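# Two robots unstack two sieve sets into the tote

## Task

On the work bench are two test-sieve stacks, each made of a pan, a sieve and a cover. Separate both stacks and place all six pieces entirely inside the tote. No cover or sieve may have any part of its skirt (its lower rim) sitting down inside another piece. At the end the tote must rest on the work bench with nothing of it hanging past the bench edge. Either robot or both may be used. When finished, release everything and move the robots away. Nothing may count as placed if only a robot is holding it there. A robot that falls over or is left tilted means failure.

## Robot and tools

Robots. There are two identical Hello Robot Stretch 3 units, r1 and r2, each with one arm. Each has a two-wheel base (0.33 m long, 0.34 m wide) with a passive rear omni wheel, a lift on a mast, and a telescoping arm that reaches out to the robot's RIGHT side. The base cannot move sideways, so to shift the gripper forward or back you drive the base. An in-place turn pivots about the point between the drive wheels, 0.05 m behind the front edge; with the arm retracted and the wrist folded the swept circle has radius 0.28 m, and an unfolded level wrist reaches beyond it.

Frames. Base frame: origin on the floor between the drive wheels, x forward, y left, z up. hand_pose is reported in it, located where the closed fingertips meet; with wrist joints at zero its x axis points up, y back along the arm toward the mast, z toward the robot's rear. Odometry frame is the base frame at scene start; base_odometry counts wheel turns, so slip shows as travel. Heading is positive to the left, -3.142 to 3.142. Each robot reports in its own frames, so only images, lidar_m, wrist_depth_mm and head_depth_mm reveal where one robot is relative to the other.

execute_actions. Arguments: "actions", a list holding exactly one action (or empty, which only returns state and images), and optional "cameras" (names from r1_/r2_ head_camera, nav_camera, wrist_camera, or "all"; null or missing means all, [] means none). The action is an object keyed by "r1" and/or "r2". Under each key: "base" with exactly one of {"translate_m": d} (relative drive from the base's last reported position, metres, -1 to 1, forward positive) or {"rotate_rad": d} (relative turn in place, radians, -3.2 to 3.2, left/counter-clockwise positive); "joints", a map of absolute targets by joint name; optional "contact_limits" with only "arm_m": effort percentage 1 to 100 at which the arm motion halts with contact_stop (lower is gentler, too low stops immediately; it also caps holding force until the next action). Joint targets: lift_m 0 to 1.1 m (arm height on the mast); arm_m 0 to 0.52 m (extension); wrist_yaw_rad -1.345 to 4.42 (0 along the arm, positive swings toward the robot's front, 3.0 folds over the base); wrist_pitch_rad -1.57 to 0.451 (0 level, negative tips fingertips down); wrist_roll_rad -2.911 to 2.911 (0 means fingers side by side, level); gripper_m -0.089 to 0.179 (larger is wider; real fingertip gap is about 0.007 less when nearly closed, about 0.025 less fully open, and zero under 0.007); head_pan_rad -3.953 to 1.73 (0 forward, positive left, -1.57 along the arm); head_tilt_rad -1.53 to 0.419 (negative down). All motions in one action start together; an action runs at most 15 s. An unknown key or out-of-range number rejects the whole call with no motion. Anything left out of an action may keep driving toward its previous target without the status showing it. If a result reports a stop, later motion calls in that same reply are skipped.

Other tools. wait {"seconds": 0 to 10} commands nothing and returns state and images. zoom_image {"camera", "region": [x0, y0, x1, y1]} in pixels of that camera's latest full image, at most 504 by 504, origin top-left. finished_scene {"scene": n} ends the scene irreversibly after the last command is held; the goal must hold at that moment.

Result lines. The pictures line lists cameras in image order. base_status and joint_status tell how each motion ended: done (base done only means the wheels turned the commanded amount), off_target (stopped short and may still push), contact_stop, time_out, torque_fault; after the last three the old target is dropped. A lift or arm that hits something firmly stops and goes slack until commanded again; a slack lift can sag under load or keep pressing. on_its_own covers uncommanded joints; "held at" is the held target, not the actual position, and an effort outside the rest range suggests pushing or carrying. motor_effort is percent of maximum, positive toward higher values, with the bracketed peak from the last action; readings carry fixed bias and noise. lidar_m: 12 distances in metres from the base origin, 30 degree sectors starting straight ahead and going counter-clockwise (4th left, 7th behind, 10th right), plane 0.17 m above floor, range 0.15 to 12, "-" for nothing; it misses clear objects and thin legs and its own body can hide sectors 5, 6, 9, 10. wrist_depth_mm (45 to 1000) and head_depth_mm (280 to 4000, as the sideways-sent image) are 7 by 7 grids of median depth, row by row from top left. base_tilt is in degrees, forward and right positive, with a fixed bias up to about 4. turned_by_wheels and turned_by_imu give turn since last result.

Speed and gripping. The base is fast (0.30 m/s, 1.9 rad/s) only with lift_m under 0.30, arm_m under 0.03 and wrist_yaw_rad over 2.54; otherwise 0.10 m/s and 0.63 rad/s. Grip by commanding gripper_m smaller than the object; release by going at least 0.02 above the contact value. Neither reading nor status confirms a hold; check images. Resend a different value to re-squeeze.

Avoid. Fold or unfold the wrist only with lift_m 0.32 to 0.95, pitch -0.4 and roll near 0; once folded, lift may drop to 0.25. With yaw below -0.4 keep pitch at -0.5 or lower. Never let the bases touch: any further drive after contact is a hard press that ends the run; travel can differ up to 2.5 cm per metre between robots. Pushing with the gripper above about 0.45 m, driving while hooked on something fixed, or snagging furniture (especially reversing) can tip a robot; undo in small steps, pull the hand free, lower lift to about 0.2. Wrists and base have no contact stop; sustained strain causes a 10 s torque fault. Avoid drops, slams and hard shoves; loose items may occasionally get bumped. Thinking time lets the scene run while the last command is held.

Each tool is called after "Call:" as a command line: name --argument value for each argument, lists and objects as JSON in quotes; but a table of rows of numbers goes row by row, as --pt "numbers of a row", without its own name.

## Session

Call:
execute_actions --actions '[]'

Scene clock: 0.00 s.
r1.base_odometry: x=+0.000 y=+0.000 heading=+0.000 (m, m, rad; r1's odometry frame)
r1.turned_by_wheels: +0.000 (rad since the last result)
r1.turned_by_imu: +0.000 (rad since the last result)
r1.base_tilt: forward=-1.5 right=-0.4 (deg)
r1.lidar_m: 0.77 0.79 1.03 2.41 3.17 4.13 4.02 1.40 2.37 4.07 1.18 0.82
r1.head_depth_mm: 728 731 731 737 738 742 743 / 722 726 727 730 733 736 738 / 716 718 724 726 731 730 734 / 712 714 719 722 725 728 730 / 709 710 714 719 716 722 726 / 704 708 708 711 714 718 721 / 700 701 703 707 710 713 717
r1.base_status: not commanded
r1.joint_positions: lift_m=+0.512 arm_m=-0.002 wrist_yaw_rad=+3.126 wrist_pitch_rad=-0.451 wrist_roll_rad=+0.004 gripper_m=+0.037 head_pan_rad=+0.000 head_tilt_rad=+0.009
r1.joint_status: not commanded
r1.motor_effort: left_wheel=+0 right_wheel=+0 lift_m=+27 arm_m=+0 wrist_yaw_rad=+0 wrist_pitch_rad=+7 wrist_roll_rad=+0 gripper_m=+0 head_pan_rad=+1 head_tilt_rad=+1 (%)
r1.hand_pose: x=-0.0177 y=+0.0771 z=+0.5173 quat_wxyz=(+0.164, +0.691, +0.153, +0.687) (m; r1's base frame)
r1.wrist_depth_mm: - - - - - - 879 / - - - - - - 903 / - - - - - - 916 / - - - - - - 927 / - 989 970 938 934 876 850 / 824 839 806 782 - 762 746 / 712 706 689 674 658 651 645
r2.base_odometry: x=+0.000 y=+0.000 heading=+0.000 (m, m, rad; r2's odometry frame)
r2.turned_by_wheels: +0.000 (rad since the last result)
r2.turned_by_imu: +0.000 (rad since the last result)
r2.base_tilt: forward=+0.9 right=+1.2 (deg)
r2.lidar_m: 1.10 1.10 1.26 2.14 3.66 4.20 3.65 0.93 1.08 5.14 2.31 1.30
r2.head_depth_mm: 1202 1217 1222 1229 1246 1262 1270 / 1161 1168 1174 1190 1197 1204 1218 / 1119 1124 1133 1147 1157 1165 1173 / 1081 1085 1097 1104 1118 1118 1134 / 1044 1052 1055 1067 1073 1087 1097 / 1003 1019 1023 1036 1038 1047 1055 / 977 989 990 997 1007 1010 1018
r2.base_status: not commanded
r2.joint_positions: lift_m=+0.424 arm_m=+0.001 wrist_yaw_rad=+2.989 wrist_pitch_rad=-0.611 wrist_roll_rad=+0.017 gripper_m=+0.037 head_pan_rad=-0.012 head_tilt_rad=-0.001
r2.joint_status: not commanded
r2.motor_effort: left_wheel=+0 right_wheel=+0 lift_m=+42 arm_m=+0 wrist_yaw_rad=+1 wrist_pitch_rad=+4 wrist_roll_rad=+1 gripper_m=+0 head_pan_rad=+0 head_tilt_rad=+2 (%)
r2.hand_pose: x=+0.0086 y=+0.0474 z=+0.3960 quat_wxyz=(+0.265, +0.694, +0.159, +0.650) (m; r2's base frame)
r2.wrist_depth_mm: - - - - - - 897 / - - - - - - 955 / 925 939 992 958 - - 965 / 763 793 814 811 826 812 830 / 654 668 - 684 701 693 702 / 569 574 - 600 604 596 608 / 507 - - - 512 523 532
pictures: r1_head_camera (sideways: a quarter turn clockwise sets it upright), r1_nav_camera (sideways: a quarter turn counterclockwise sets it upright), r1_wrist_camera, r2_head_camera (sideways: a quarter turn clockwise sets it upright), r2_nav_camera (sideways: a quarter turn counterclockwise sets it upright), r2_wrist_camera
Images, in order (width x height): r1_head_camera 896x504, r1_nav_camera 672x504, r1_wrist_camera 644x364, r2_head_camera 896x504, r2_nav_camera 672x504, r2_wrist_camera 644x364.

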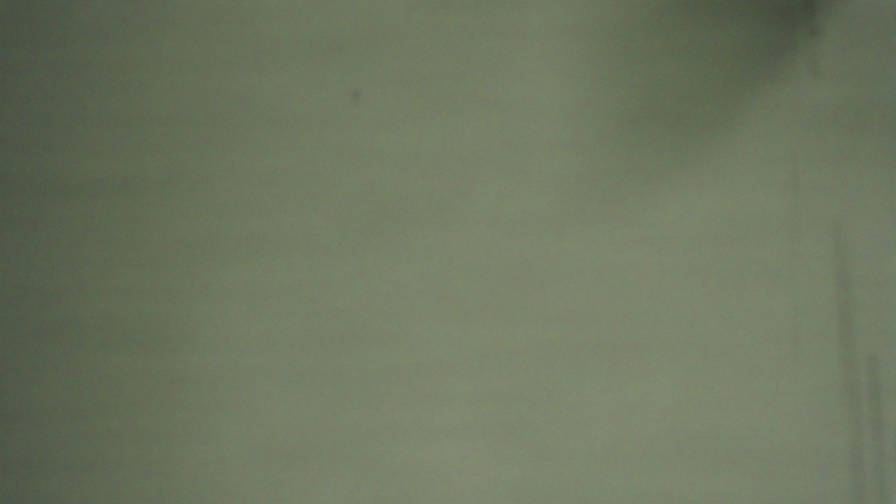

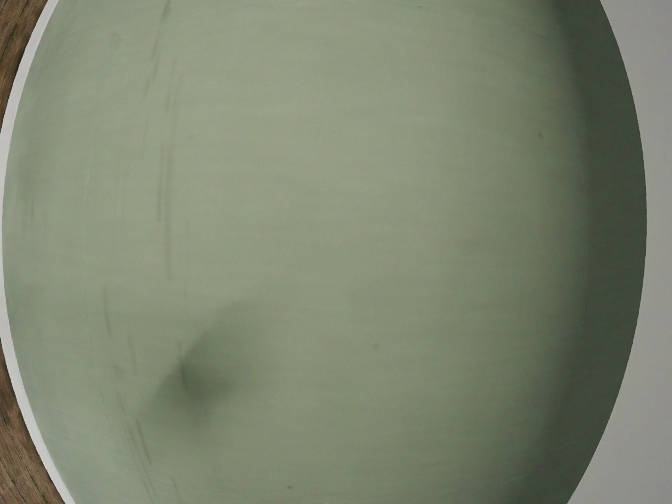

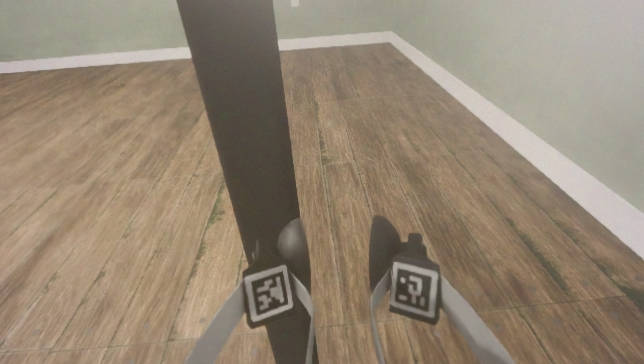

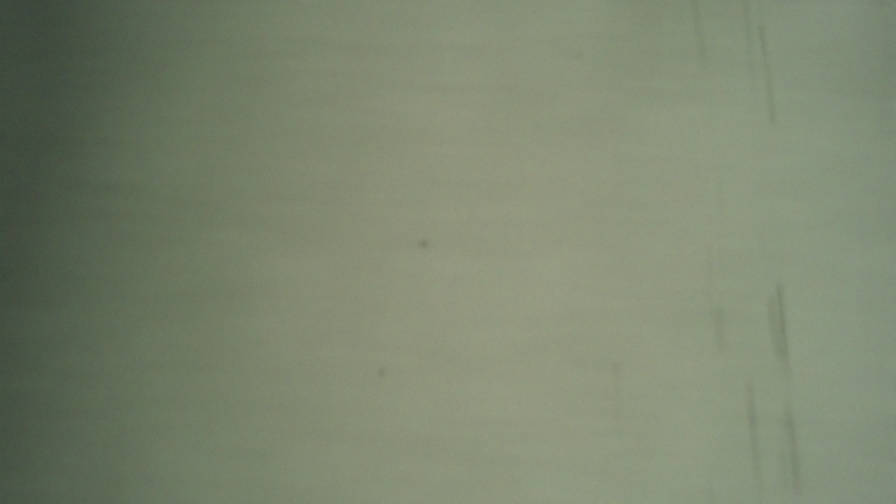

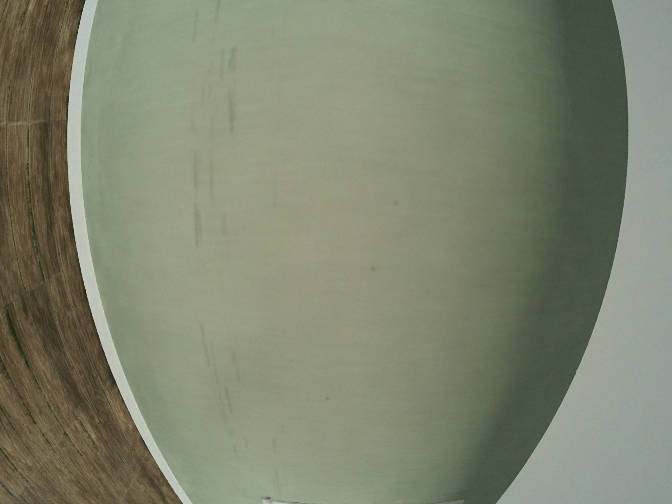

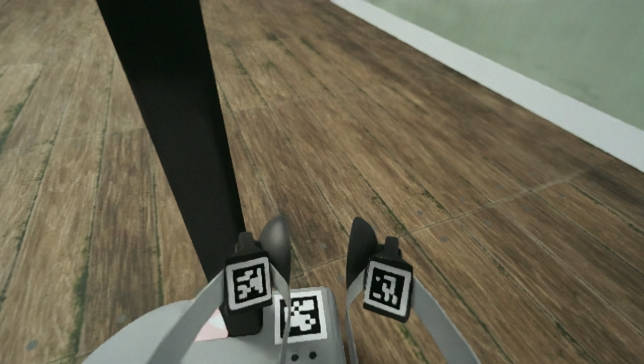

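Call:
execute_actions --actions '[{"r1":{"joints":{"head_pan_rad":-2.4,"head_tilt_rad":-0.3,"lift_m":0.28,"wrist_pitch_rad":-0.4,"wrist_yaw_rad":3.0}},"r2":{"joints":{"head_pan_rad":-2.4,"head_tilt_rad":-0.3,"lift_m":0.28,"wrist_pitch_rad":-0.4,"wrist_yaw_rad":3.0}}}]' --cameras '["r1_head_camera","r2_head_camera","r1_nav_camera","r2_nav_camera"]'

Scene clock: 7.13 s.
r1.base_odometry: x=+0.000 y=+0.000 heading=+0.000 (m, m, rad; r1's odometry frame)
r1.turned_by_wheels: +0.000 (rad since the last result)
r1.turned_by_imu: +0.001 (rad since the last result)
r1.base_tilt: forward=-1.4 right=-0.4 (deg)
r1.lidar_m: 0.77 0.79 1.03 2.40 3.16 4.11 4.00 1.39 2.37 4.10 1.18 0.82
r1.head_depth_mm: 3587 3822 - 1772 2443 1914 1532 / 3883 - - 1657 2333 1800 1539 / - - - 1798 2474 1941 1534 / - - - 1876 2587 1922 1536 / - - - 1963 2609 1935 1550 / - - - 3286 2617 1949 1542 / - - - 3255 2470 1954 1538
r1.base_status: not commanded
r1.joint_positions: lift_m=+0.280 arm_m=-0.002 wrist_yaw_rad=+3.002 wrist_pitch_rad=-0.422 wrist_roll_rad=+0.004 gripper_m=+0.037 head_pan_rad=-2.393 head_tilt_rad=-0.296
r1.joint_status: all done
r1.motor_effort: left_wheel=+0(0) right_wheel=+0(0) lift_m=+20(24) arm_m=-1(0) wrist_yaw_rad=-1(2) wrist_pitch_rad=+10(13) wrist_roll_rad=+0(0) gripper_m=+1(0) head_pan_rad=-3(34) head_tilt_rad=-2(20) (%)
r1.hand_pose: x=+0.0099 y=+0.0787 z=+0.2920 quat_wxyz=(+0.197, +0.701, +0.099, +0.678) (m; r1's base frame)
r1.wrist_depth_mm: - - - - - - 757 / - - - - - - 775 / - - - - 990 945 787 / 869 828 793 780 762 728 718 / 664 649 - 625 622 594 574 / 557 540 - 532 - 494 488 / 463 478 - - 437 422 424
r2.base_odometry: x=+0.000 y=+0.000 heading=+0.000 (m, m, rad; r2's odometry frame)
r2.turned_by_wheels: +0.000 (rad since the last result)
r2.turned_by_imu: -0.001 (rad since the last result)
r2.base_tilt: forward=+0.9 right=+1.2 (deg)
r2.lidar_m: 1.10 1.10 1.26 2.14 3.65 4.21 3.66 0.93 1.08 5.14 2.31 1.29
r2.head_depth_mm: 3076 3249 3365 3505 1092 1740 1373 / 3236 3371 3553 3620 1083 1870 1456 / 3394 3596 3775 1733 1143 1859 1366 / 3573 3792 - 1615 1200 1851 1351 / 3747 - - 1556 2160 1832 1394 / 3936 - - 1667 2265 1831 1428 / - - - 1656 2361 1669 1421
r2.base_status: not commanded
r2.joint_positions: lift_m=+0.280 arm_m=+0.001 wrist_yaw_rad=+2.998 wrist_pitch_rad=-0.421 wrist_roll_rad=+0.017 gripper_m=+0.037 head_pan_rad=-2.393 head_tilt_rad=-0.296
r2.joint_status: all done
r2.motor_effort: left_wheel=+0(0) right_wheel=+0(0) lift_m=+37(40) arm_m=+0(1) wrist_yaw_rad=+2(2) wrist_pitch_rad=+6(7) wrist_roll_rad=+1(1) gripper_m=+0(0) head_pan_rad=-3(37) head_tilt_rad=-1(22) (%)
r2.hand_pose: x=+0.0108 y=+0.0753 z=+0.2921 quat_wxyz=(+0.198, +0.706, +0.096, +0.673) (m; r2's base frame)
r2.wrist_depth_mm: - - - - - - 905 / - - - - - - 932 / - - - - - - 940 / 774 783 793 798 827 845 850 / 617 601 - 634 638 645 653 / 502 504 - 528 539 531 532 / 431 - - - 444 449 453
pictures: r1_head_camera (sideways: a quarter turn clockwise sets it upright), r1_nav_camera (sideways: a quarter turn counterclockwise sets it upright), r2_head_camera (sideways: a quarter turn clockwise sets it upright), r2_nav_camera (sideways: a quarter turn counterclockwise sets it upright)
Images, in order (width x height): r1_head_camera 896x504, r1_nav_camera 672x504, r2_head_camera 896x504, r2_nav_camera 672x504.

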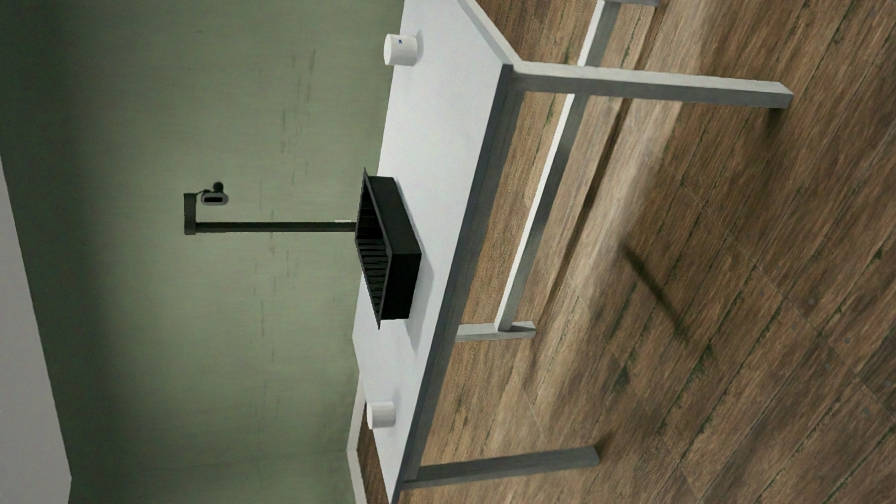

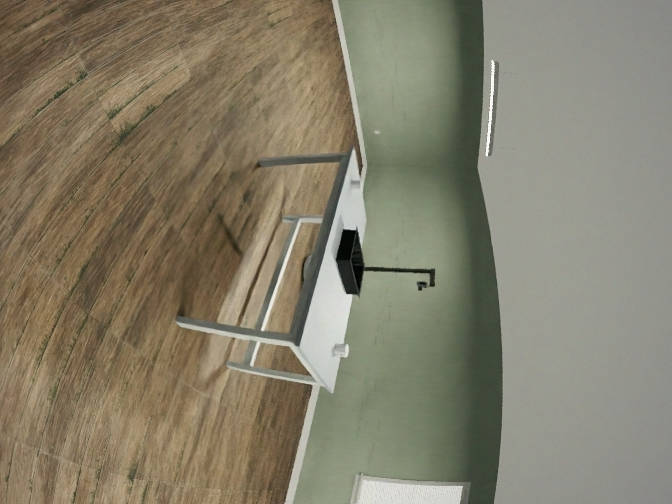

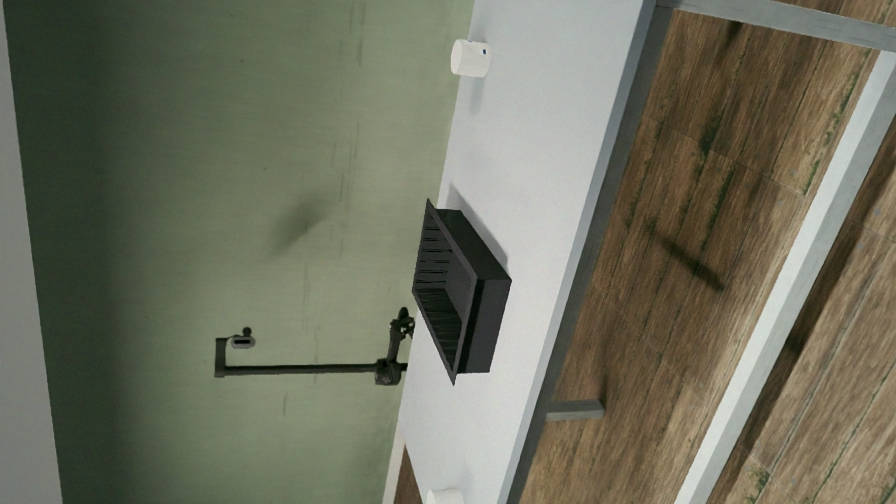

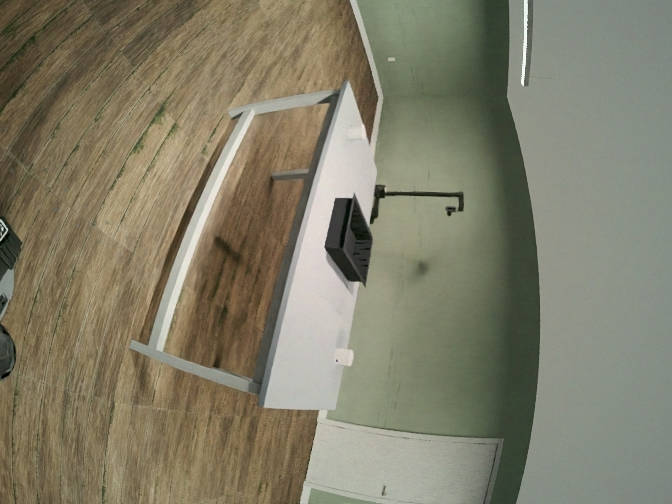

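Call:
execute_actions --actions '[{"r1":{"base":{"rotate_rad":-2.12},"joints":{"head_pan_rad":-1.57,"head_tilt_rad":-0.75}},"r2":{"base":{"rotate_rad":-1.747},"joints":{"head_pan_rad":-1.57,"head_tilt_rad":-0.75}}}]' --cameras '[]'

Call:
execute_actions --actions '[{"r1":{"base":{"translate_m":1.0}},"r2":{"base":{"translate_m":0.7}}}]' --cameras '[]'

Call:
execute_actions --actions '[{"r1":{"base":{"translate_m":0.92}},"r2":{"base":{"translate_m":0.7}}}]' --cameras '[]'

Call:
execute_actions --actions '[{"r1":{"base":{"rotate_rad":0.545}},"r2":{"base":{"rotate_rad":0.467}}}]' --cameras '[]'

Call:
execute_actions --actions '[{"r1":{"joints":{"lift_m":0.94}},"r2":{"joints":{"lift_m":0.94}}}]' --cameras '["r1_head_camera","r2_head_camera","r1_nav_camera","r2_nav_camera"]'

Scene clock: 24.90 s.
r1.base_odometry: x=+0.000 y=+0.000 heading=-2.120 (m, m, rad; r1's odometry frame)
r1.turned_by_wheels: -2.120 (rad since the last result)
r1.turned_by_imu: -2.047 (rad since the last result)
r1.base_tilt: forward=-1.3 right=-0.5 (deg)
r1.lidar_m: 2.38 3.65 1.15 0.81 0.77 0.79 1.05 2.56 3.17 4.21 4.01 1.40
r1.head_depth_mm: 3432 2827 2196 1812 1537 1316 1161 / 3755 2869 2216 1809 1534 1326 1168 / - 2839 2226 1814 1536 1326 1168 / - 2875 2225 1815 1534 1332 1170 / 3808 2889 2249 1820 1535 1327 1172 / 3714 2887 2240 1826 1536 1336 1174 / 3506 2915 2246 1825 1539 1330 1178
r1.base_status: done
r1.joint_positions: lift_m=+0.280 arm_m=-0.002 wrist_yaw_rad=+3.001 wrist_pitch_rad=-0.422 wrist_roll_rad=+0.004 gripper_m=+0.037 head_pan_rad=-1.577 head_tilt_rad=-0.741
r1.joint_status: all done
r1.motor_effort: left_wheel=+3(13) right_wheel=-4(12) lift_m=+20(20) arm_m=-1(0) wrist_yaw_rad=-1(1) wrist_pitch_rad=+10(11) wrist_roll_rad=+0(0) gripper_m=+0(0) head_pan_rad=+3(35) head_tilt_rad=-3(25) (%)
r1.hand_pose: x=+0.0100 y=+0.0787 z=+0.2920 quat_wxyz=(+0.197, +0.701, +0.099, +0.678) (m; r1's base frame)
r1.wrist_depth_mm: 584 - 804 949 - - - / 608 664 839 - - - - / 637 703 897 996 992 979 932 / 667 764 798 795 753 735 717 / 652 657 - 616 624 591 581 / 550 549 - 532 - 496 488 / 467 493 - - 431 427 423
r2.base_odometry: x=+0.000 y=+0.000 heading=-1.747 (m, m, rad; r2's odometry frame)
r2.turned_by_wheels: -1.747 (rad since the last result)
r2.turned_by_imu: -1.735 (rad since the last result)
r2.base_tilt: forward=+1.0 right=+1.1 (deg)
r2.lidar_m: 1.49 3.13 1.43 1.12 1.11 1.18 1.75 3.66 3.94 3.70 0.93 1.01
r2.head_depth_mm: 3983 3339 2395 1894 1565 1314 1141 / 3809 3284 2385 1872 1537 1305 1137 / 3637 3232 2370 1866 1544 1300 1132 / 3398 3225 2338 1851 1525 1291 1127 / 3255 3161 2332 1841 1511 1295 1123 / 3118 3142 2304 1834 1519 1284 1118 / 3010 3150 2151 1723 1434 1274 1112
r2.base_status: done
r2.joint_positions: lift_m=+0.280 arm_m=+0.001 wrist_yaw_rad=+2.998 wrist_pitch_rad=-0.421 wrist_roll_rad=+0.017 gripper_m=+0.037 head_pan_rad=-1.577 head_tilt_rad=-0.742
r2.joint_status: all done
r2.motor_effort: left_wheel=+2(11) right_wheel=-3(6) lift_m=+37(37) arm_m=+0(0) wrist_yaw_rad=+2(2) wrist_pitch_rad=+7(6) wrist_roll_rad=+1(1) gripper_m=+0(1) head_pan_rad=+2(38) head_tilt_rad=-3(29) (%)
r2.hand_pose: x=+0.0107 y=+0.0754 z=+0.2921 quat_wxyz=(+0.198, +0.706, +0.097, +0.673) (m; r2's base frame)
r2.wrist_depth_mm: 809 - - - - - - / 862 927 - - - - - / 880 948 - - - - - / 741 769 785 801 838 833 843 / 602 622 - 624 639 662 655 / 497 499 - 531 547 538 538 / 434 - - - 446 447 450
pictures: none
No camera images: the call's "cameras" was empty. Leave "cameras" out to get every camera's image.

Scene clock: 29.93 s.
r1.base_odometry: x=-0.522 y=-0.853 heading=-2.120 (m, m, rad; r1's odometry frame)
r1.turned_by_wheels: +0.000 (rad since the last result)
r1.turned_by_imu: +0.004 (rad since the last result)
r1.base_tilt: forward=-1.5 right=-0.3 (deg)
r1.lidar_m: 1.37 4.86 1.94 1.38 1.32 1.35 1.79 3.93 4.04 0.76 0.77 1.42
r1.head_depth_mm: - 2835 2200 1798 1527 1328 1167 / 3883 2851 2212 1819 1525 1333 1165 / 3767 2849 2216 1817 1528 1325 1166 / 3528 2864 2228 1818 1530 1329 1170 / 3409 2876 2236 1817 1510 1333 1170 / 3232 2898 916 1031 1514 1332 1170 / 3097 2908 918 1698 1546 1337 1168
r1.base_status: done
r1.joint_positions: lift_m=+0.280 arm_m=-0.002 wrist_yaw_rad=+3.001 wrist_pitch_rad=-0.422 wrist_roll_rad=+0.004 gripper_m=+0.037 head_pan_rad=-1.577 head_tilt_rad=-0.741
r1.joint_status: not commanded
r1.motor_effort: left_wheel=+3(12) right_wheel=-4(8) lift_m=+20(20) arm_m=-1(1) wrist_yaw_rad=-1(1) wrist_pitch_rad=+10(11) wrist_roll_rad=+0(0) gripper_m=+0(0) head_pan_rad=+3(3) head_tilt_rad=-3(4) (%)
r1.hand_pose: x=+0.0101 y=+0.0787 z=+0.2921 quat_wxyz=(+0.197, +0.701, +0.099, +0.678) (m; r1's base frame)
r1.wrist_depth_mm: 963 - - - - - - / - - - - - - - / - - - - - 950 913 / 860 835 806 771 754 722 716 / 670 642 - 631 633 588 577 / 554 539 - 538 - 498 483 / 466 492 - - 439 426 418
r2.base_odometry: x=-0.123 y=-0.689 heading=-1.747 (m, m, rad; r2's odometry frame)
r2.turned_by_wheels: +0.000 (rad since the last result)
r2.turned_by_imu: +0.000 (rad since the last result)
r2.base_tilt: forward=+1.0 right=+1.2 (deg)
r2.lidar_m: 1.03 3.92 1.80 1.41 1.40 1.49 2.21 4.30 0.85 0.67 0.66 0.70
r2.head_depth_mm: 3628 3330 2221 1883 1546 1316 1143 / 3451 3292 975 1217 1464 1315 1131 / 3269 3257 960 1812 1451 1304 1130 / 3137 1313 959 1746 1517 1298 1123 / 3012 1224 953 1684 1517 1296 1123 / 2900 1288 945 821 1509 1238 1116 / 2815 2943 876 790 1502 1231 1115
r2.base_status: done
r2.joint_positions: lift_m=+0.280 arm_m=+0.001 wrist_yaw_rad=+2.999 wrist_pitch_rad=-0.421 wrist_roll_rad=+0.017 gripper_m=+0.037 head_pan_rad=-1.577 head_tilt_rad=-0.742
r2.joint_status: not commanded
r2.motor_effort: left_wheel=+2(9) right_wheel=-2(6) lift_m=+37(37) arm_m=+0(0) wrist_yaw_rad=+1(1) wrist_pitch_rad=+6(6) wrist_roll_rad=+1(1) gripper_m=+1(0) head_pan_rad=+3(3) head_tilt_rad=-4(4) (%)
r2.hand_pose: x=+0.0106 y=+0.0754 z=+0.2922 quat_wxyz=(+0.198, +0.706, +0.097, +0.673) (m; r2's base frame)
r2.wrist_depth_mm: - - - - - - - / - - - - - - - / - - - - - - - / 757 762 815 808 823 834 861 / 599 615 - 626 634 647 659 / 501 504 - 530 538 539 538 / 438 - - - 447 449 452
pictures: none
No camera images: the call's "cameras" was empty. Leave "cameras" out to get every camera's image.

Scene clock: 34.77 s.
r1.base_odometry: x=-1.002 y=-1.638 heading=-2.120 (m, m, rad; r1's odometry frame)
r1.turned_by_wheels: +0.000 (rad since the last result)
r1.turned_by_imu: +0.003 (rad since the last result)
r1.base_tilt: forward=-1.3 right=-0.4 (deg)
r1.lidar_m: 0.44 4.09 2.67 1.89 1.81 1.85 2.47 1.08 1.03 0.93 0.89 0.91
r1.head_depth_mm: 3676 1120 910 741 628 1296 1175 / 3400 1126 907 706 628 1253 1166 / 3334 1181 810 689 629 555 1167 / 3094 1634 860 745 629 545 1129 / 2882 2754 902 722 630 546 506 / 2786 2883 861 729 633 545 480 / 2631 2783 863 753 634 549 480
r1.base_status: done
r1.joint_positions: lift_m=+0.280 arm_m=-0.002 wrist_yaw_rad=+3.001 wrist_pitch_rad=-0.422 wrist_roll_rad=+0.004 gripper_m=+0.037 head_pan_rad=-1.577 head_tilt_rad=-0.741
r1.joint_status: not commanded
r1.motor_effort: left_wheel=+2(12) right_wheel=-3(11) lift_m=+20(20) arm_m=+0(0) wrist_yaw_rad=-1(1) wrist_pitch_rad=+10(10) wrist_roll_rad=+0(0) gripper_m=+0(0) head_pan_rad=+3(3) head_tilt_rad=-3(4) (%)
r1.hand_pose: x=+0.0101 y=+0.0787 z=+0.2921 quat_wxyz=(+0.197, +0.701, +0.099, +0.678) (m; r1's base frame)
r1.wrist_depth_mm: - - - - - - - / - - - - - - - / - - - - - 967 946 / 839 853 819 774 769 743 697 / 675 659 - 620 635 601 573 / 555 548 - 536 - 504 490 / 470 490 - - 434 427 414
r2.base_odometry: x=-0.245 y=-1.378 heading=-1.747 (m, m, rad; r2's odometry frame)
r2.turned_by_wheels: +0.000 (rad since the last result)
r2.turned_by_imu: +0.001 (rad since the last result)
r2.base_tilt: forward=+0.9 right=+1.1 (deg)
r2.lidar_m: 3.88 3.82 2.16 1.70 1.68 1.79 2.67 1.04 0.48 0.38 0.37 0.39
r2.head_depth_mm: 3346 3325 935 767 1470 1264 1139 / 3126 3273 969 764 1438 1249 1137 / 2930 3106 905 759 661 1300 1135 / 2872 3100 960 755 639 1297 1105 / 2729 3018 950 751 619 1289 1084 / 2650 2943 943 747 615 1234 1078 / 2547 2824 939 741 614 1211 961
r2.base_status: done
r2.joint_positions: lift_m=+0.280 arm_m=+0.001 wrist_yaw_rad=+2.999 wrist_pitch_rad=-0.421 wrist_roll_rad=+0.017 gripper_m=+0.037 head_pan_rad=-1.577 head_tilt_rad=-0.742
r2.joint_status: not commanded
r2.motor_effort: left_wheel=+2(7) right_wheel=-2(5) lift_m=+37(37) arm_m=+0(0) wrist_yaw_rad=+1(1) wrist_pitch_rad=+6(6) wrist_roll_rad=+1(1) gripper_m=+0(1) head_pan_rad=+3(2) head_tilt_rad=-4(5) (%)
r2.hand_pose: x=+0.0106 y=+0.0754 z=+0.2922 quat_wxyz=(+0.198, +0.706, +0.097, +0.673) (m; r2's base frame)
r2.wrist_depth_mm: - - - - - - - / - - - - - - - / - - - - - - - / 773 773 807 811 810 824 857 / 611 605 - 634 634 654 663 / 500 499 - 533 549 530 539 / 434 - - - 444 449 455
pictures: none
No camera images: the call's "cameras" was empty. Leave "cameras" out to get every camera's image.

Scene clock: 36.43 s.
r1.base_odometry: x=-1.002 y=-1.638 heading=-1.575 (m, m, rad; r1's odometry frame)
r1.turned_by_wheels: +0.545 (rad since the last result)
r1.turned_by_imu: +0.528 (rad since the last result)
r1.base_tilt: forward=-1.7 right=-0.3 (deg)
r1.lidar_m: 4.08 2.64 1.89 1.80 1.86 2.49 1.04 1.04 0.93 0.89 0.91 0.45
r1.head_depth_mm: 2631 2847 850 701 612 542 1110 / 2626 2829 843 741 627 543 503 / 2636 2806 914 744 629 545 505 / 2622 2787 911 745 630 546 505 / 2608 2777 916 747 632 545 506 / 2618 2806 918 749 635 545 507 / 2589 2796 921 749 546 536 498
r1.base_status: done
r1.joint_positions: lift_m=+0.280 arm_m=-0.002 wrist_yaw_rad=+3.001 wrist_pitch_rad=-0.422 wrist_roll_rad=+0.004 gripper_m=+0.037 head_pan_rad=-1.576 head_tilt_rad=-0.741
r1.joint_status: not commanded
r1.motor_effort: left_wheel=-3(11) right_wheel=+4(13) lift_m=+20(20) arm_m=-1(1) wrist_yaw_rad=+0(1) wrist_pitch_rad=+10(10) wrist_roll_rad=+0(0) gripper_m=-1(0) head_pan_rad=+3(3) head_tilt_rad=-3(3) (%)
r1.hand_pose: x=+0.0101 y=+0.0787 z=+0.2921 quat_wxyz=(+0.197, +0.701, +0.099, +0.678) (m; r1's base frame)
r1.wrist_depth_mm: - - - - - - - / - - - - - - - / - - - - - 938 931 / 859 833 795 778 767 725 697 / 677 654 - 623 623 593 578 / 550 546 - 530 - 501 486 / 470 487 - - 434 428 424
r2.base_odometry: x=-0.245 y=-1.378 heading=-1.280 (m, m, rad; r2's odometry frame)
r2.turned_by_wheels: +0.467 (rad since the last result)
r2.turned_by_imu: +0.467 (rad since the last result)
r2.base_tilt: forward=+0.9 right=+1.1 (deg)
r2.lidar_m: 3.83 2.28 1.72 1.67 1.76 2.48 1.26 0.51 0.38 0.37 0.39 3.94
r2.head_depth_mm: 2585 2940 978 768 633 1254 1099 / 2611 2960 972 764 629 1275 1094 / 2641 2914 965 738 626 1276 1094 / 2655 2931 961 754 624 1275 1086 / 2668 2937 947 750 621 1268 1087 / 2684 2935 2302 771 617 833 1117 / 2716 2974 2282 1815 1469 1279 1115
r2.base_status: done
r2.joint_positions: lift_m=+0.280 arm_m=+0.001 wrist_yaw_rad=+2.999 wrist_pitch_rad=-0.421 wrist_roll_rad=+0.017 gripper_m=+0.037 head_pan_rad=-1.577 head_tilt_rad=-0.742
r2.joint_status: not commanded
r2.motor_effort: left_wheel=-2(9) right_wheel=+2(5) lift_m=+37(37) arm_m=+0(0) wrist_yaw_rad=+1(1) wrist_pitch_rad=+6(6) wrist_roll_rad=+1(1) gripper_m=+0(0) head_pan_rad=+3(3) head_tilt_rad=-4(4) (%)
r2.hand_pose: x=+0.0106 y=+0.0754 z=+0.2922 quat_wxyz=(+0.198, +0.706, +0.097, +0.673) (m; r2's base frame)
r2.wrist_depth_mm: - - - - - - - / - - - - - - - / - - - - - - - / 767 764 810 805 796 838 851 / 599 608 - 639 639 651 661 / 501 503 - 542 542 531 532 / 438 - - - 446 447 456
pictures: none
No camera images: the call's "cameras" was empty. Leave "cameras" out to get every camera's image.

Scene clock: 43.27 s.
r1.base_odometry: x=-1.002 y=-1.638 heading=-1.575 (m, m, rad; r1's odometry frame)
r1.turned_by_wheels: +0.000 (rad since the last result)
r1.turned_by_imu: +0.001 (rad since the last result)
r1.base_tilt: forward=-1.5 right=-0.4 (deg)
r1.lidar_m: 4.07 2.63 1.89 1.81 1.86 2.49 1.04 1.04 0.93 0.89 0.91 0.44
r1.head_depth_mm: 2649 2785 849 702 612 543 503 / 2658 2829 844 745 628 543 495 / 2625 2834 912 745 631 543 496 / 2617 2797 918 747 629 545 496 / 2594 2804 916 744 631 545 502 / 2648 2763 919 752 631 547 507 / 2583 2796 921 752 546 536 498
r1.base_status: not commanded
r1.joint_positions: lift_m=+0.584 arm_m=-0.002 wrist_yaw_rad=+3.055 wrist_pitch_rad=-0.419 wrist_roll_rad=+0.004 gripper_m=+0.037 head_pan_rad=-1.576 head_tilt_rad=-0.742
r1.joint_status: lift_m contact_stop (moved +0.304 of +0.660)
r1.on_its_own: wrist_yaw_rad is held at +3.049, not at your +3.000, by its stall guard, which is not easing now; lift_m is slack since a contact_stop, until your next command for it (your +0.940 is given up)
r1.motor_effort: left_wheel=-1(3) right_wheel=+5(9) lift_m=+26(58) arm_m=+1(1) wrist_yaw_rad=-4(25) wrist_pitch_rad=+9(10) wrist_roll_rad=+0(0) gripper_m=+0(0) head_pan_rad=+3(3) head_tilt_rad=-4(4) (%)
r1.hand_pose: x=-0.0019 y=+0.0806 z=+0.5966 quat_wxyz=(+0.177, +0.698, +0.117, +0.684) (m; r1's base frame)
r1.wrist_depth_mm: - - - - - - - / - - - - - - - / - - - - - - - / - - - - - - - / - - - - - - - / 990 944 920 904 - 876 851 / 820 808 794 779 747 737 719
r2.base_odometry: x=-0.245 y=-1.378 heading=-1.280 (m, m, rad; r2's odometry frame)
r2.turned_by_wheels: +0.000 (rad since the last result)
r2.turned_by_imu: -0.001 (rad since the last result)
r2.base_tilt: forward=+1.0 right=+1.2 (deg)
r2.lidar_m: 3.82 2.29 1.72 1.68 1.75 2.48 1.26 0.51 0.38 0.37 0.39 3.94
r2.head_depth_mm: 2581 2928 977 804 - 1250 1095 / 2618 2965 968 785 - 1252 1098 / 2645 2913 966 738 - - - / 2662 2922 956 754 - - - / 2658 2928 953 749 - 1219 1081 / 2720 2947 2317 772 631 1237 1119 / 2705 2988 2298 1833 1461 1277 1116
r2.base_status: not commanded
r2.joint_positions: lift_m=+0.940 arm_m=+0.001 wrist_yaw_rad=+2.999 wrist_pitch_rad=-0.420 wrist_roll_rad=+0.017 gripper_m=+0.037 head_pan_rad=-1.577 head_tilt_rad=-0.742
r2.joint_status: all done
r2.motor_effort: left_wheel=-3(2) right_wheel=+2(2) lift_m=+48(47) arm_m=+0(0) wrist_yaw_rad=+1(1) wrist_pitch_rad=+6(6) wrist_roll_rad=+0(1) gripper_m=+0(0) head_pan_rad=+3(3) head_tilt_rad=-4(4) (%)
r2.hand_pose: x=+0.0106 y=+0.0755 z=+0.9520 quat_wxyz=(+0.198, +0.706, +0.096, +0.674) (m; r2's base frame)
r2.wrist_depth_mm: - - - - - - - / - - - - - - - / - - - - - - - / - - - - - - - / - - - - - - - / - - - - - - - / - - - - - - -
pictures: r1_head_camera (sideways: a quarter turn clockwise sets it upright), r1_nav_camera (sideways: a quarter turn counterclockwise sets it upright), r2_head_camera (sideways: a quarter turn clockwise sets it upright), r2_nav_camera (sideways: a quarter turn counterclockwise sets it upright)
Images, in order (width x height): r1_head_camera 896x504, r1_nav_camera 672x504, r2_head_camera 896x504, r2_nav_camera 672x504.

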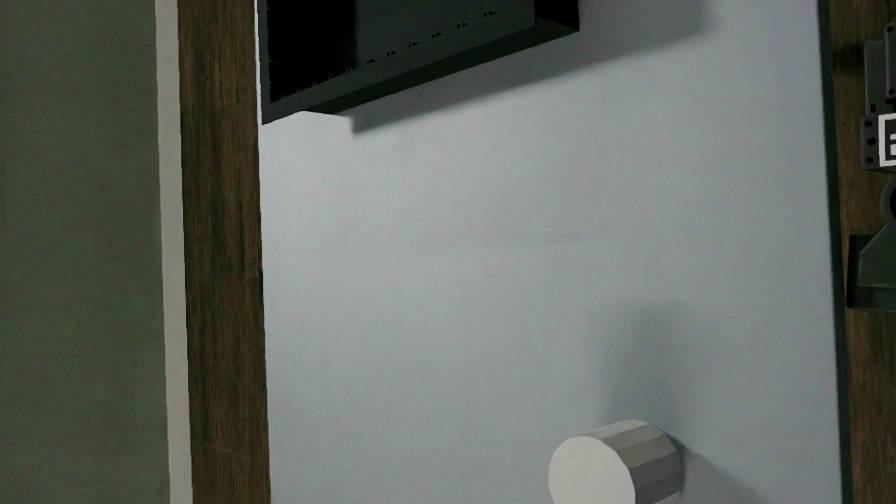

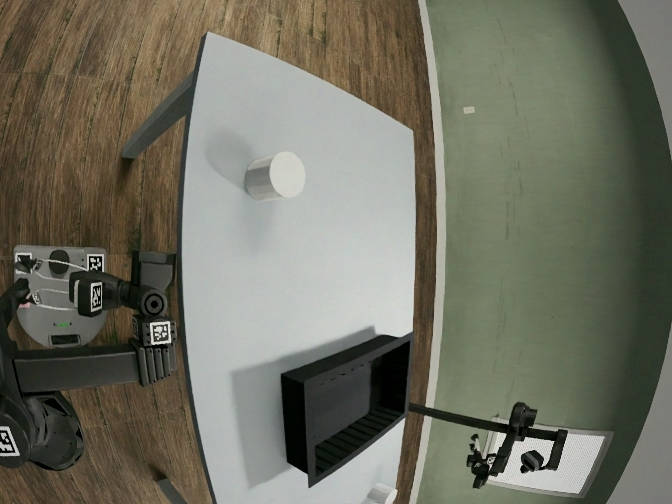

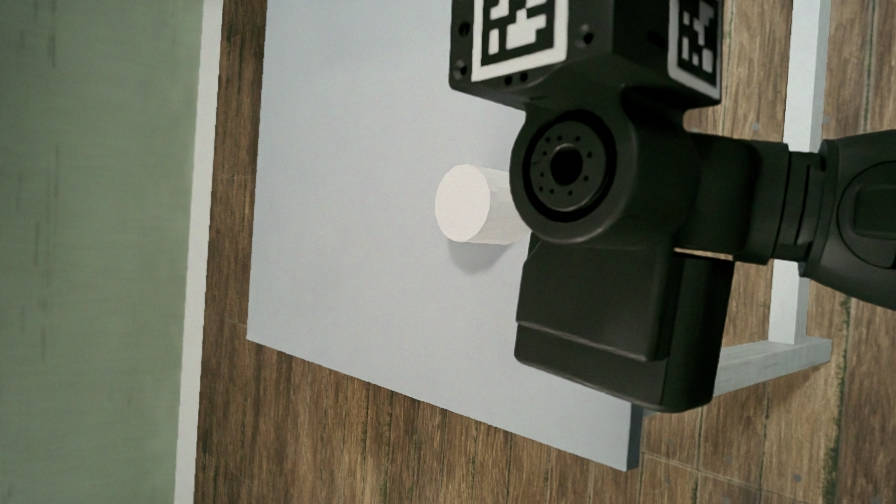

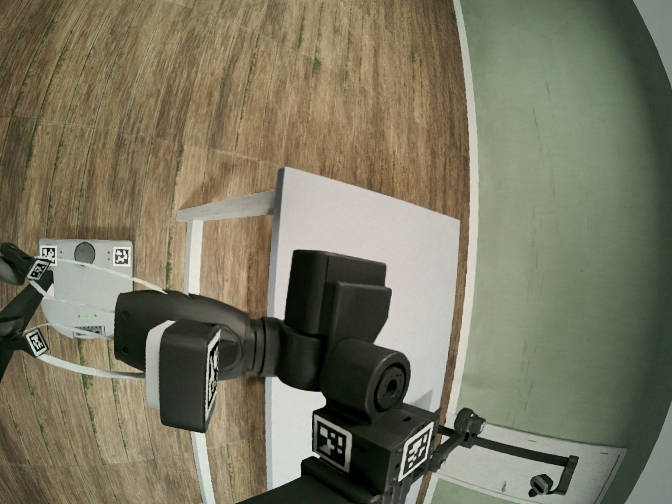

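Call:
execute_actions --actions '[{"r1":{"base":{"rotate_rad":0.35},"joints":{"lift_m":0.54,"wrist_yaw_rad":3.0}},"r2":{"joints":{"wrist_yaw_rad":0,"gripper_m":0.115}}}]' --cameras '[]'

Call:
execute_actions --actions '[{"r1":{"base":{"translate_m":0.2}},"r2":{"joints":{"lift_m":1.03,"wrist_pitch_rad":-1.57,"arm_m":0.4}}}]' --cameras '[]'

Call:
execute_actions --actions '[{"r1":{"joints":{"lift_m":0.94}}}]' --cameras '["r2_wrist_camera","r2_head_camera"]'

Scene clock: 55.20 s.
r1.base_odometry: x=-1.002 y=-1.638 heading=-1.225 (m, m, rad; r1's odometry frame)
r1.turned_by_wheels: +0.350 (rad since the last result)
r1.turned_by_imu: +0.343 (rad since the last result)
r1.base_tilt: forward=-1.5 right=-0.4 (deg)
r1.lidar_m: 3.31 2.00 1.80 1.81 2.16 4.05 1.04 1.00 0.89 0.89 0.45 4.07
r1.head_depth_mm: 2505 2732 907 742 626 541 476 / 2570 2791 909 742 628 543 487 / 2699 2857 909 746 628 544 496 / 2715 2843 915 745 602 544 506 / 2838 2877 918 748 569 545 1153 / 2918 2892 946 748 632 547 1156 / 2994 2872 2238 748 632 557 961
r1.base_status: done
r1.joint_positions: lift_m=+0.540 arm_m=-0.002 wrist_yaw_rad=+3.002 wrist_pitch_rad=-0.419 wrist_roll_rad=+0.004 gripper_m=+0.037 head_pan_rad=-1.576 head_tilt_rad=-0.742
r1.joint_status: all done
r1.motor_effort: left_wheel=-3(9) right_wheel=+4(10) lift_m=+19(25) arm_m=+0(1) wrist_yaw_rad=-1(7) wrist_pitch_rad=+9(9) wrist_roll_rad=+0(0) gripper_m=-1(0) head_pan_rad=+4(3) head_tilt_rad=-4(4) (%)
r1.hand_pose: x=+0.0100 y=+0.0792 z=+0.5528 quat_wxyz=(+0.195, +0.701, +0.098, +0.679) (m; r1's base frame)
r1.wrist_depth_mm: - - - - - - - / - - - - - - - / - - - - - - - / - - - - - - - / - - - - - 964 931 / 898 883 - 843 - 829 796 / 768 761 - 719 715 688 690
r2.base_odometry: x=-0.245 y=-1.378 heading=-1.280 (m, m, rad; r2's odometry frame)
r2.turned_by_wheels: +0.000 (rad since the last result)
r2.turned_by_imu: -0.001 (rad since the last result)
r2.base_tilt: forward=+1.0 right=+1.2 (deg)
r2.lidar_m: 3.85 2.28 1.72 1.68 1.76 2.48 1.27 0.51 0.38 0.37 0.39 3.92
r2.head_depth_mm: 2595 2913 981 804 - - 1088 / 2610 2910 970 787 - - 1092 / 2633 2922 964 811 - - 1088 / 2651 2945 959 800 - 1273 1086 / 2652 2939 954 771 620 1270 1083 / 2712 2983 2311 769 617 832 1119 / 2694 2952 2282 1805 1463 1283 1122
r2.base_status: not commanded
r2.joint_positions: lift_m=+0.940 arm_m=+0.001 wrist_yaw_rad=+0.002 wrist_pitch_rad=-0.420 wrist_roll_rad=+0.017 gripper_m=+0.115 head_pan_rad=-1.577 head_tilt_rad=-0.742
r2.joint_status: all done
r2.motor_effort: left_wheel=-3(3) right_wheel=+2(2) lift_m=+47(47) arm_m=+0(0) wrist_yaw_rad=-2(2) wrist_pitch_rad=+6(6) wrist_roll_rad=+1(1) gripper_m=+0(81) head_pan_rad=+3(3) head_tilt_rad=-4(4) (%)
r2.hand_pose: x=-0.0210 y=-0.3705 z=+0.9520 quat_wxyz=(+0.686, +0.147, -0.697, -0.148) (m; r2's base frame)
r2.wrist_depth_mm: - - - - - - - / - - - - - - - / - - - 854 868 - 665 / - - 625 604 605 618 553 / - - 471 469 502 492 475 / - - 380 320 377 400 406 / - 319 327 329 332 338 343
pictures: none
No camera images: the call's "cameras" was empty. Leave "cameras" out to get every camera's image.

Scene clock: 59.33 s.
r1.base_odometry: x=-0.934 y=-1.826 heading=-1.225 (m, m, rad; r1's odometry frame)
r1.turned_by_wheels: +0.000 (rad since the last result)
r1.turned_by_imu: +0.001 (rad since the last result)
r1.base_tilt: forward=-1.4 right=-0.4 (deg)
r1.lidar_m: 3.20 1.93 1.74 1.75 2.09 3.90 1.24 1.07 0.95 0.35 0.36 3.90
r1.head_depth_mm: 2579 2719 906 742 578 541 1142 / 2661 2786 909 744 587 543 1164 / 2715 2854 911 744 630 553 1169 / 2807 2863 977 746 629 567 1191 / 2872 2847 2226 1733 632 579 999 / 3001 2876 2230 1822 1475 1261 1174 / 3038 2884 2221 1823 1546 1337 1175
r1.base_status: done
r1.joint_positions: lift_m=+0.540 arm_m=-0.002 wrist_yaw_rad=+3.002 wrist_pitch_rad=-0.419 wrist_roll_rad=+0.004 gripper_m=+0.037 head_pan_rad=-1.576 head_tilt_rad=-0.742
r1.joint_status: not commanded
r1.motor_effort: left_wheel=-3(5) right_wheel=+3(9) lift_m=+19(20) arm_m=+0(0) wrist_yaw_rad=-1(1) wrist_pitch_rad=+9(9) wrist_roll_rad=+0(0) gripper_m=+0(0) head_pan_rad=+3(3) head_tilt_rad=-3(3) (%)
r1.hand_pose: x=+0.0100 y=+0.0792 z=+0.5528 quat_wxyz=(+0.195, +0.701, +0.098, +0.679) (m; r1's base frame)
r1.wrist_depth_mm: - - - - - - - / - - - - - - - / - - - - - - - / - - - - - - - / - - - - - 971 927 / 899 868 - 852 - 810 796 / 772 757 - 729 710 703 694
r2.base_odometry: x=-0.245 y=-1.378 heading=-1.280 (m, m, rad; r2's odometry frame)
r2.turned_by_wheels: +0.000 (rad since the last result)
r2.turned_by_imu: -0.001 (rad since the last result)
r2.base_tilt: forward=+1.0 right=+1.2 (deg)
r2.lidar_m: 3.83 2.29 1.72 1.67 1.76 2.47 1.26 0.51 0.38 0.37 0.39 3.95
r2.head_depth_mm: - 2902 978 768 630 1254 1100 / 2630 2964 971 764 628 1274 1093 / - 2938 963 728 626 1275 1089 / 2661 2911 955 752 622 1272 1087 / 2680 2951 955 751 620 1266 1083 / 2682 2929 2317 769 617 829 1123 / 2674 2944 2290 1811 1459 1286 1116
r2.base_status: not commanded
r2.joint_positions: lift_m=+1.030 arm_m=+0.400 wrist_yaw_rad=+0.000 wrist_pitch_rad=-1.565 wrist_roll_rad=+0.017 gripper_m=+0.115 head_pan_rad=-1.577 head_tilt_rad=-0.742
r2.joint_status: all done
r2.motor_effort: left_wheel=-2(3) right_wheel=+2(2) lift_m=+47(49) arm_m=+4(4) wrist_yaw_rad=+1(1) wrist_pitch_rad=-1(5) wrist_roll_rad=+1(1) gripper_m=+0(0) head_pan_rad=+3(3) head_tilt_rad=-4(4) (%)
r2.hand_pose: x=-0.0216 y=-0.5221 z=+0.9122 quat_wxyz=(+0.497, +0.494, -0.505, -0.503) (m; r2's base frame)
r2.wrist_depth_mm: - 293 293 296 294 296 295 / - 297 300 297 299 303 303 / - 303 303 308 306 306 309 / - 305 306 308 311 313 314 / - 315 315 245 317 319 321 / - 318 319 249 321 323 328 / - 329 328 324 332 333 332
pictures: none
No camera images: the call's "cameras" was empty. Leave "cameras" out to get every camera's image.

Scene clock: 63.80 s.
r1.base_odometry: x=-0.934 y=-1.826 heading=-1.225 (m, m, rad; r1's odometry frame)
r1.turned_by_wheels: +0.000 (rad since the last result)
r1.turned_by_imu: +0.001 (rad since the last result)
r1.base_tilt: forward=-1.4 right=-0.5 (deg)
r1.lidar_m: 3.19 1.94 1.74 1.75 2.09 3.89 1.24 1.07 0.95 0.35 0.36 3.89
r1.head_depth_mm: 2580 2743 906 796 - 517 1131 / 2671 2827 912 744 - - 1169 / 2744 2838 913 745 - - - / 2806 2841 975 746 - - 1190 / 2896 2867 2202 1740 - - 1014 / 2938 2876 2254 1825 1578 1262 1171 / 3067 2874 2246 1823 1545 1338 1174
r1.base_status: not commanded
r1.joint_positions: lift_m=+0.940 arm_m=-0.002 wrist_yaw_rad=+3.002 wrist_pitch_rad=-0.419 wrist_roll_rad=+0.004 gripper_m=+0.037 head_pan_rad=-1.576 head_tilt_rad=-0.742
r1.joint_status: all done
r1.motor_effort: left_wheel=-3(3) right_wheel=+3(3) lift_m=+34(36) arm_m=+0(0) wrist_yaw_rad=-1(1) wrist_pitch_rad=+9(9) wrist_roll_rad=+0(0) gripper_m=+0(0) head_pan_rad=+3(3) head_tilt_rad=-4(3) (%)
r1.hand_pose: x=+0.0100 y=+0.0792 z=+0.9522 quat_wxyz=(+0.195, +0.701, +0.098, +0.679) (m; r1's base frame)
r1.wrist_depth_mm: - - - - - - - / - - - - - - - / - - - - - - - / - - - - - - - / - - - - - - - / - - - - - - - / - - - - - - -
r2.base_odometry: x=-0.245 y=-1.378 heading=-1.280 (m, m, rad; r2's odometry frame)
r2.turned_by_wheels: +0.000 (rad since the last result)
r2.turned_by_imu: -0.001 (rad since the last result)
r2.base_tilt: forward=+1.0 right=+1.2 (deg)
r2.lidar_m: 3.84 2.29 1.72 1.67 1.75 2.49 1.25 0.51 0.38 0.37 0.39 3.96
r2.head_depth_mm: - 2906 978 767 631 1257 1101 / 2603 2941 969 765 629 1283 1093 / - 2912 963 728 625 1282 1093 / 2654 2939 957 755 623 1273 1090 / 2688 2934 949 748 618 1265 1085 / 2677 2932 2292 769 615 830 1119 / 2696 2963 2302 1817 1463 1281 1115
r2.base_status: not commanded
r2.joint_positions: lift_m=+1.030 arm_m=+0.400 wrist_yaw_rad=+0.000 wrist_pitch_rad=-1.565 wrist_roll_rad=+0.017 gripper_m=+0.115 head_pan_rad=-1.577 head_tilt_rad=-0.742
r2.joint_status: not commanded
r2.motor_effort: left_wheel=-3(3) right_wheel=+2(2) lift_m=+47(47) arm_m=+4(4) wrist_yaw_rad=+0(0) wrist_pitch_rad=-2(1) wrist_roll_rad=+1(1) gripper_m=+0(1) head_pan_rad=+3(3) head_tilt_rad=-5(4) (%)
r2.hand_pose: x=-0.0216 y=-0.5221 z=+0.9122 quat_wxyz=(+0.497, +0.494, -0.505, -0.503) (m; r2's base frame)
r2.wrist_depth_mm: - 294 292 294 295 296 296 / - 300 298 298 299 299 305 / - 305 304 304 307 305 308 / - 309 307 310 311 313 314 / - 315 314 245 313 316 318 / - 323 321 248 320 323 324 / - 328 328 330 332 333 329
pictures: r2_head_camera (sideways: a quarter turn clockwise sets it upright), r2_wrist_camera
Images, in order (width x height): r2_head_camera 896x504, r2_wrist_camera 644x364.

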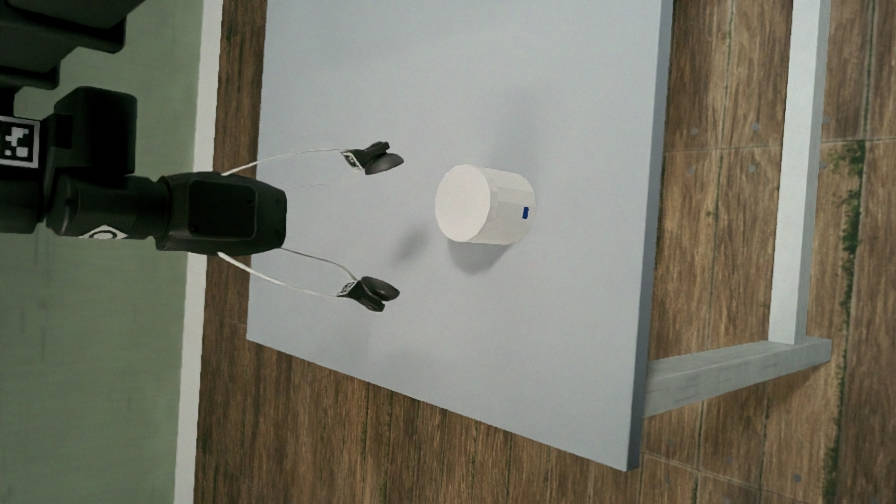

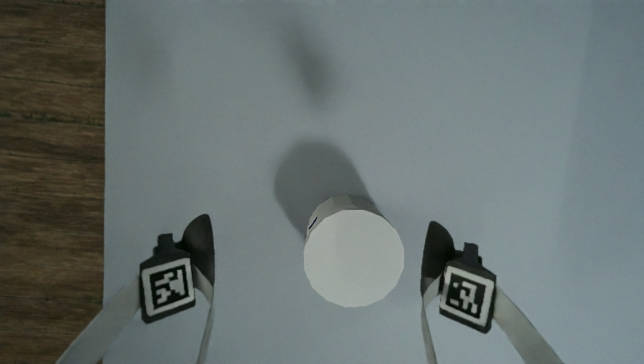

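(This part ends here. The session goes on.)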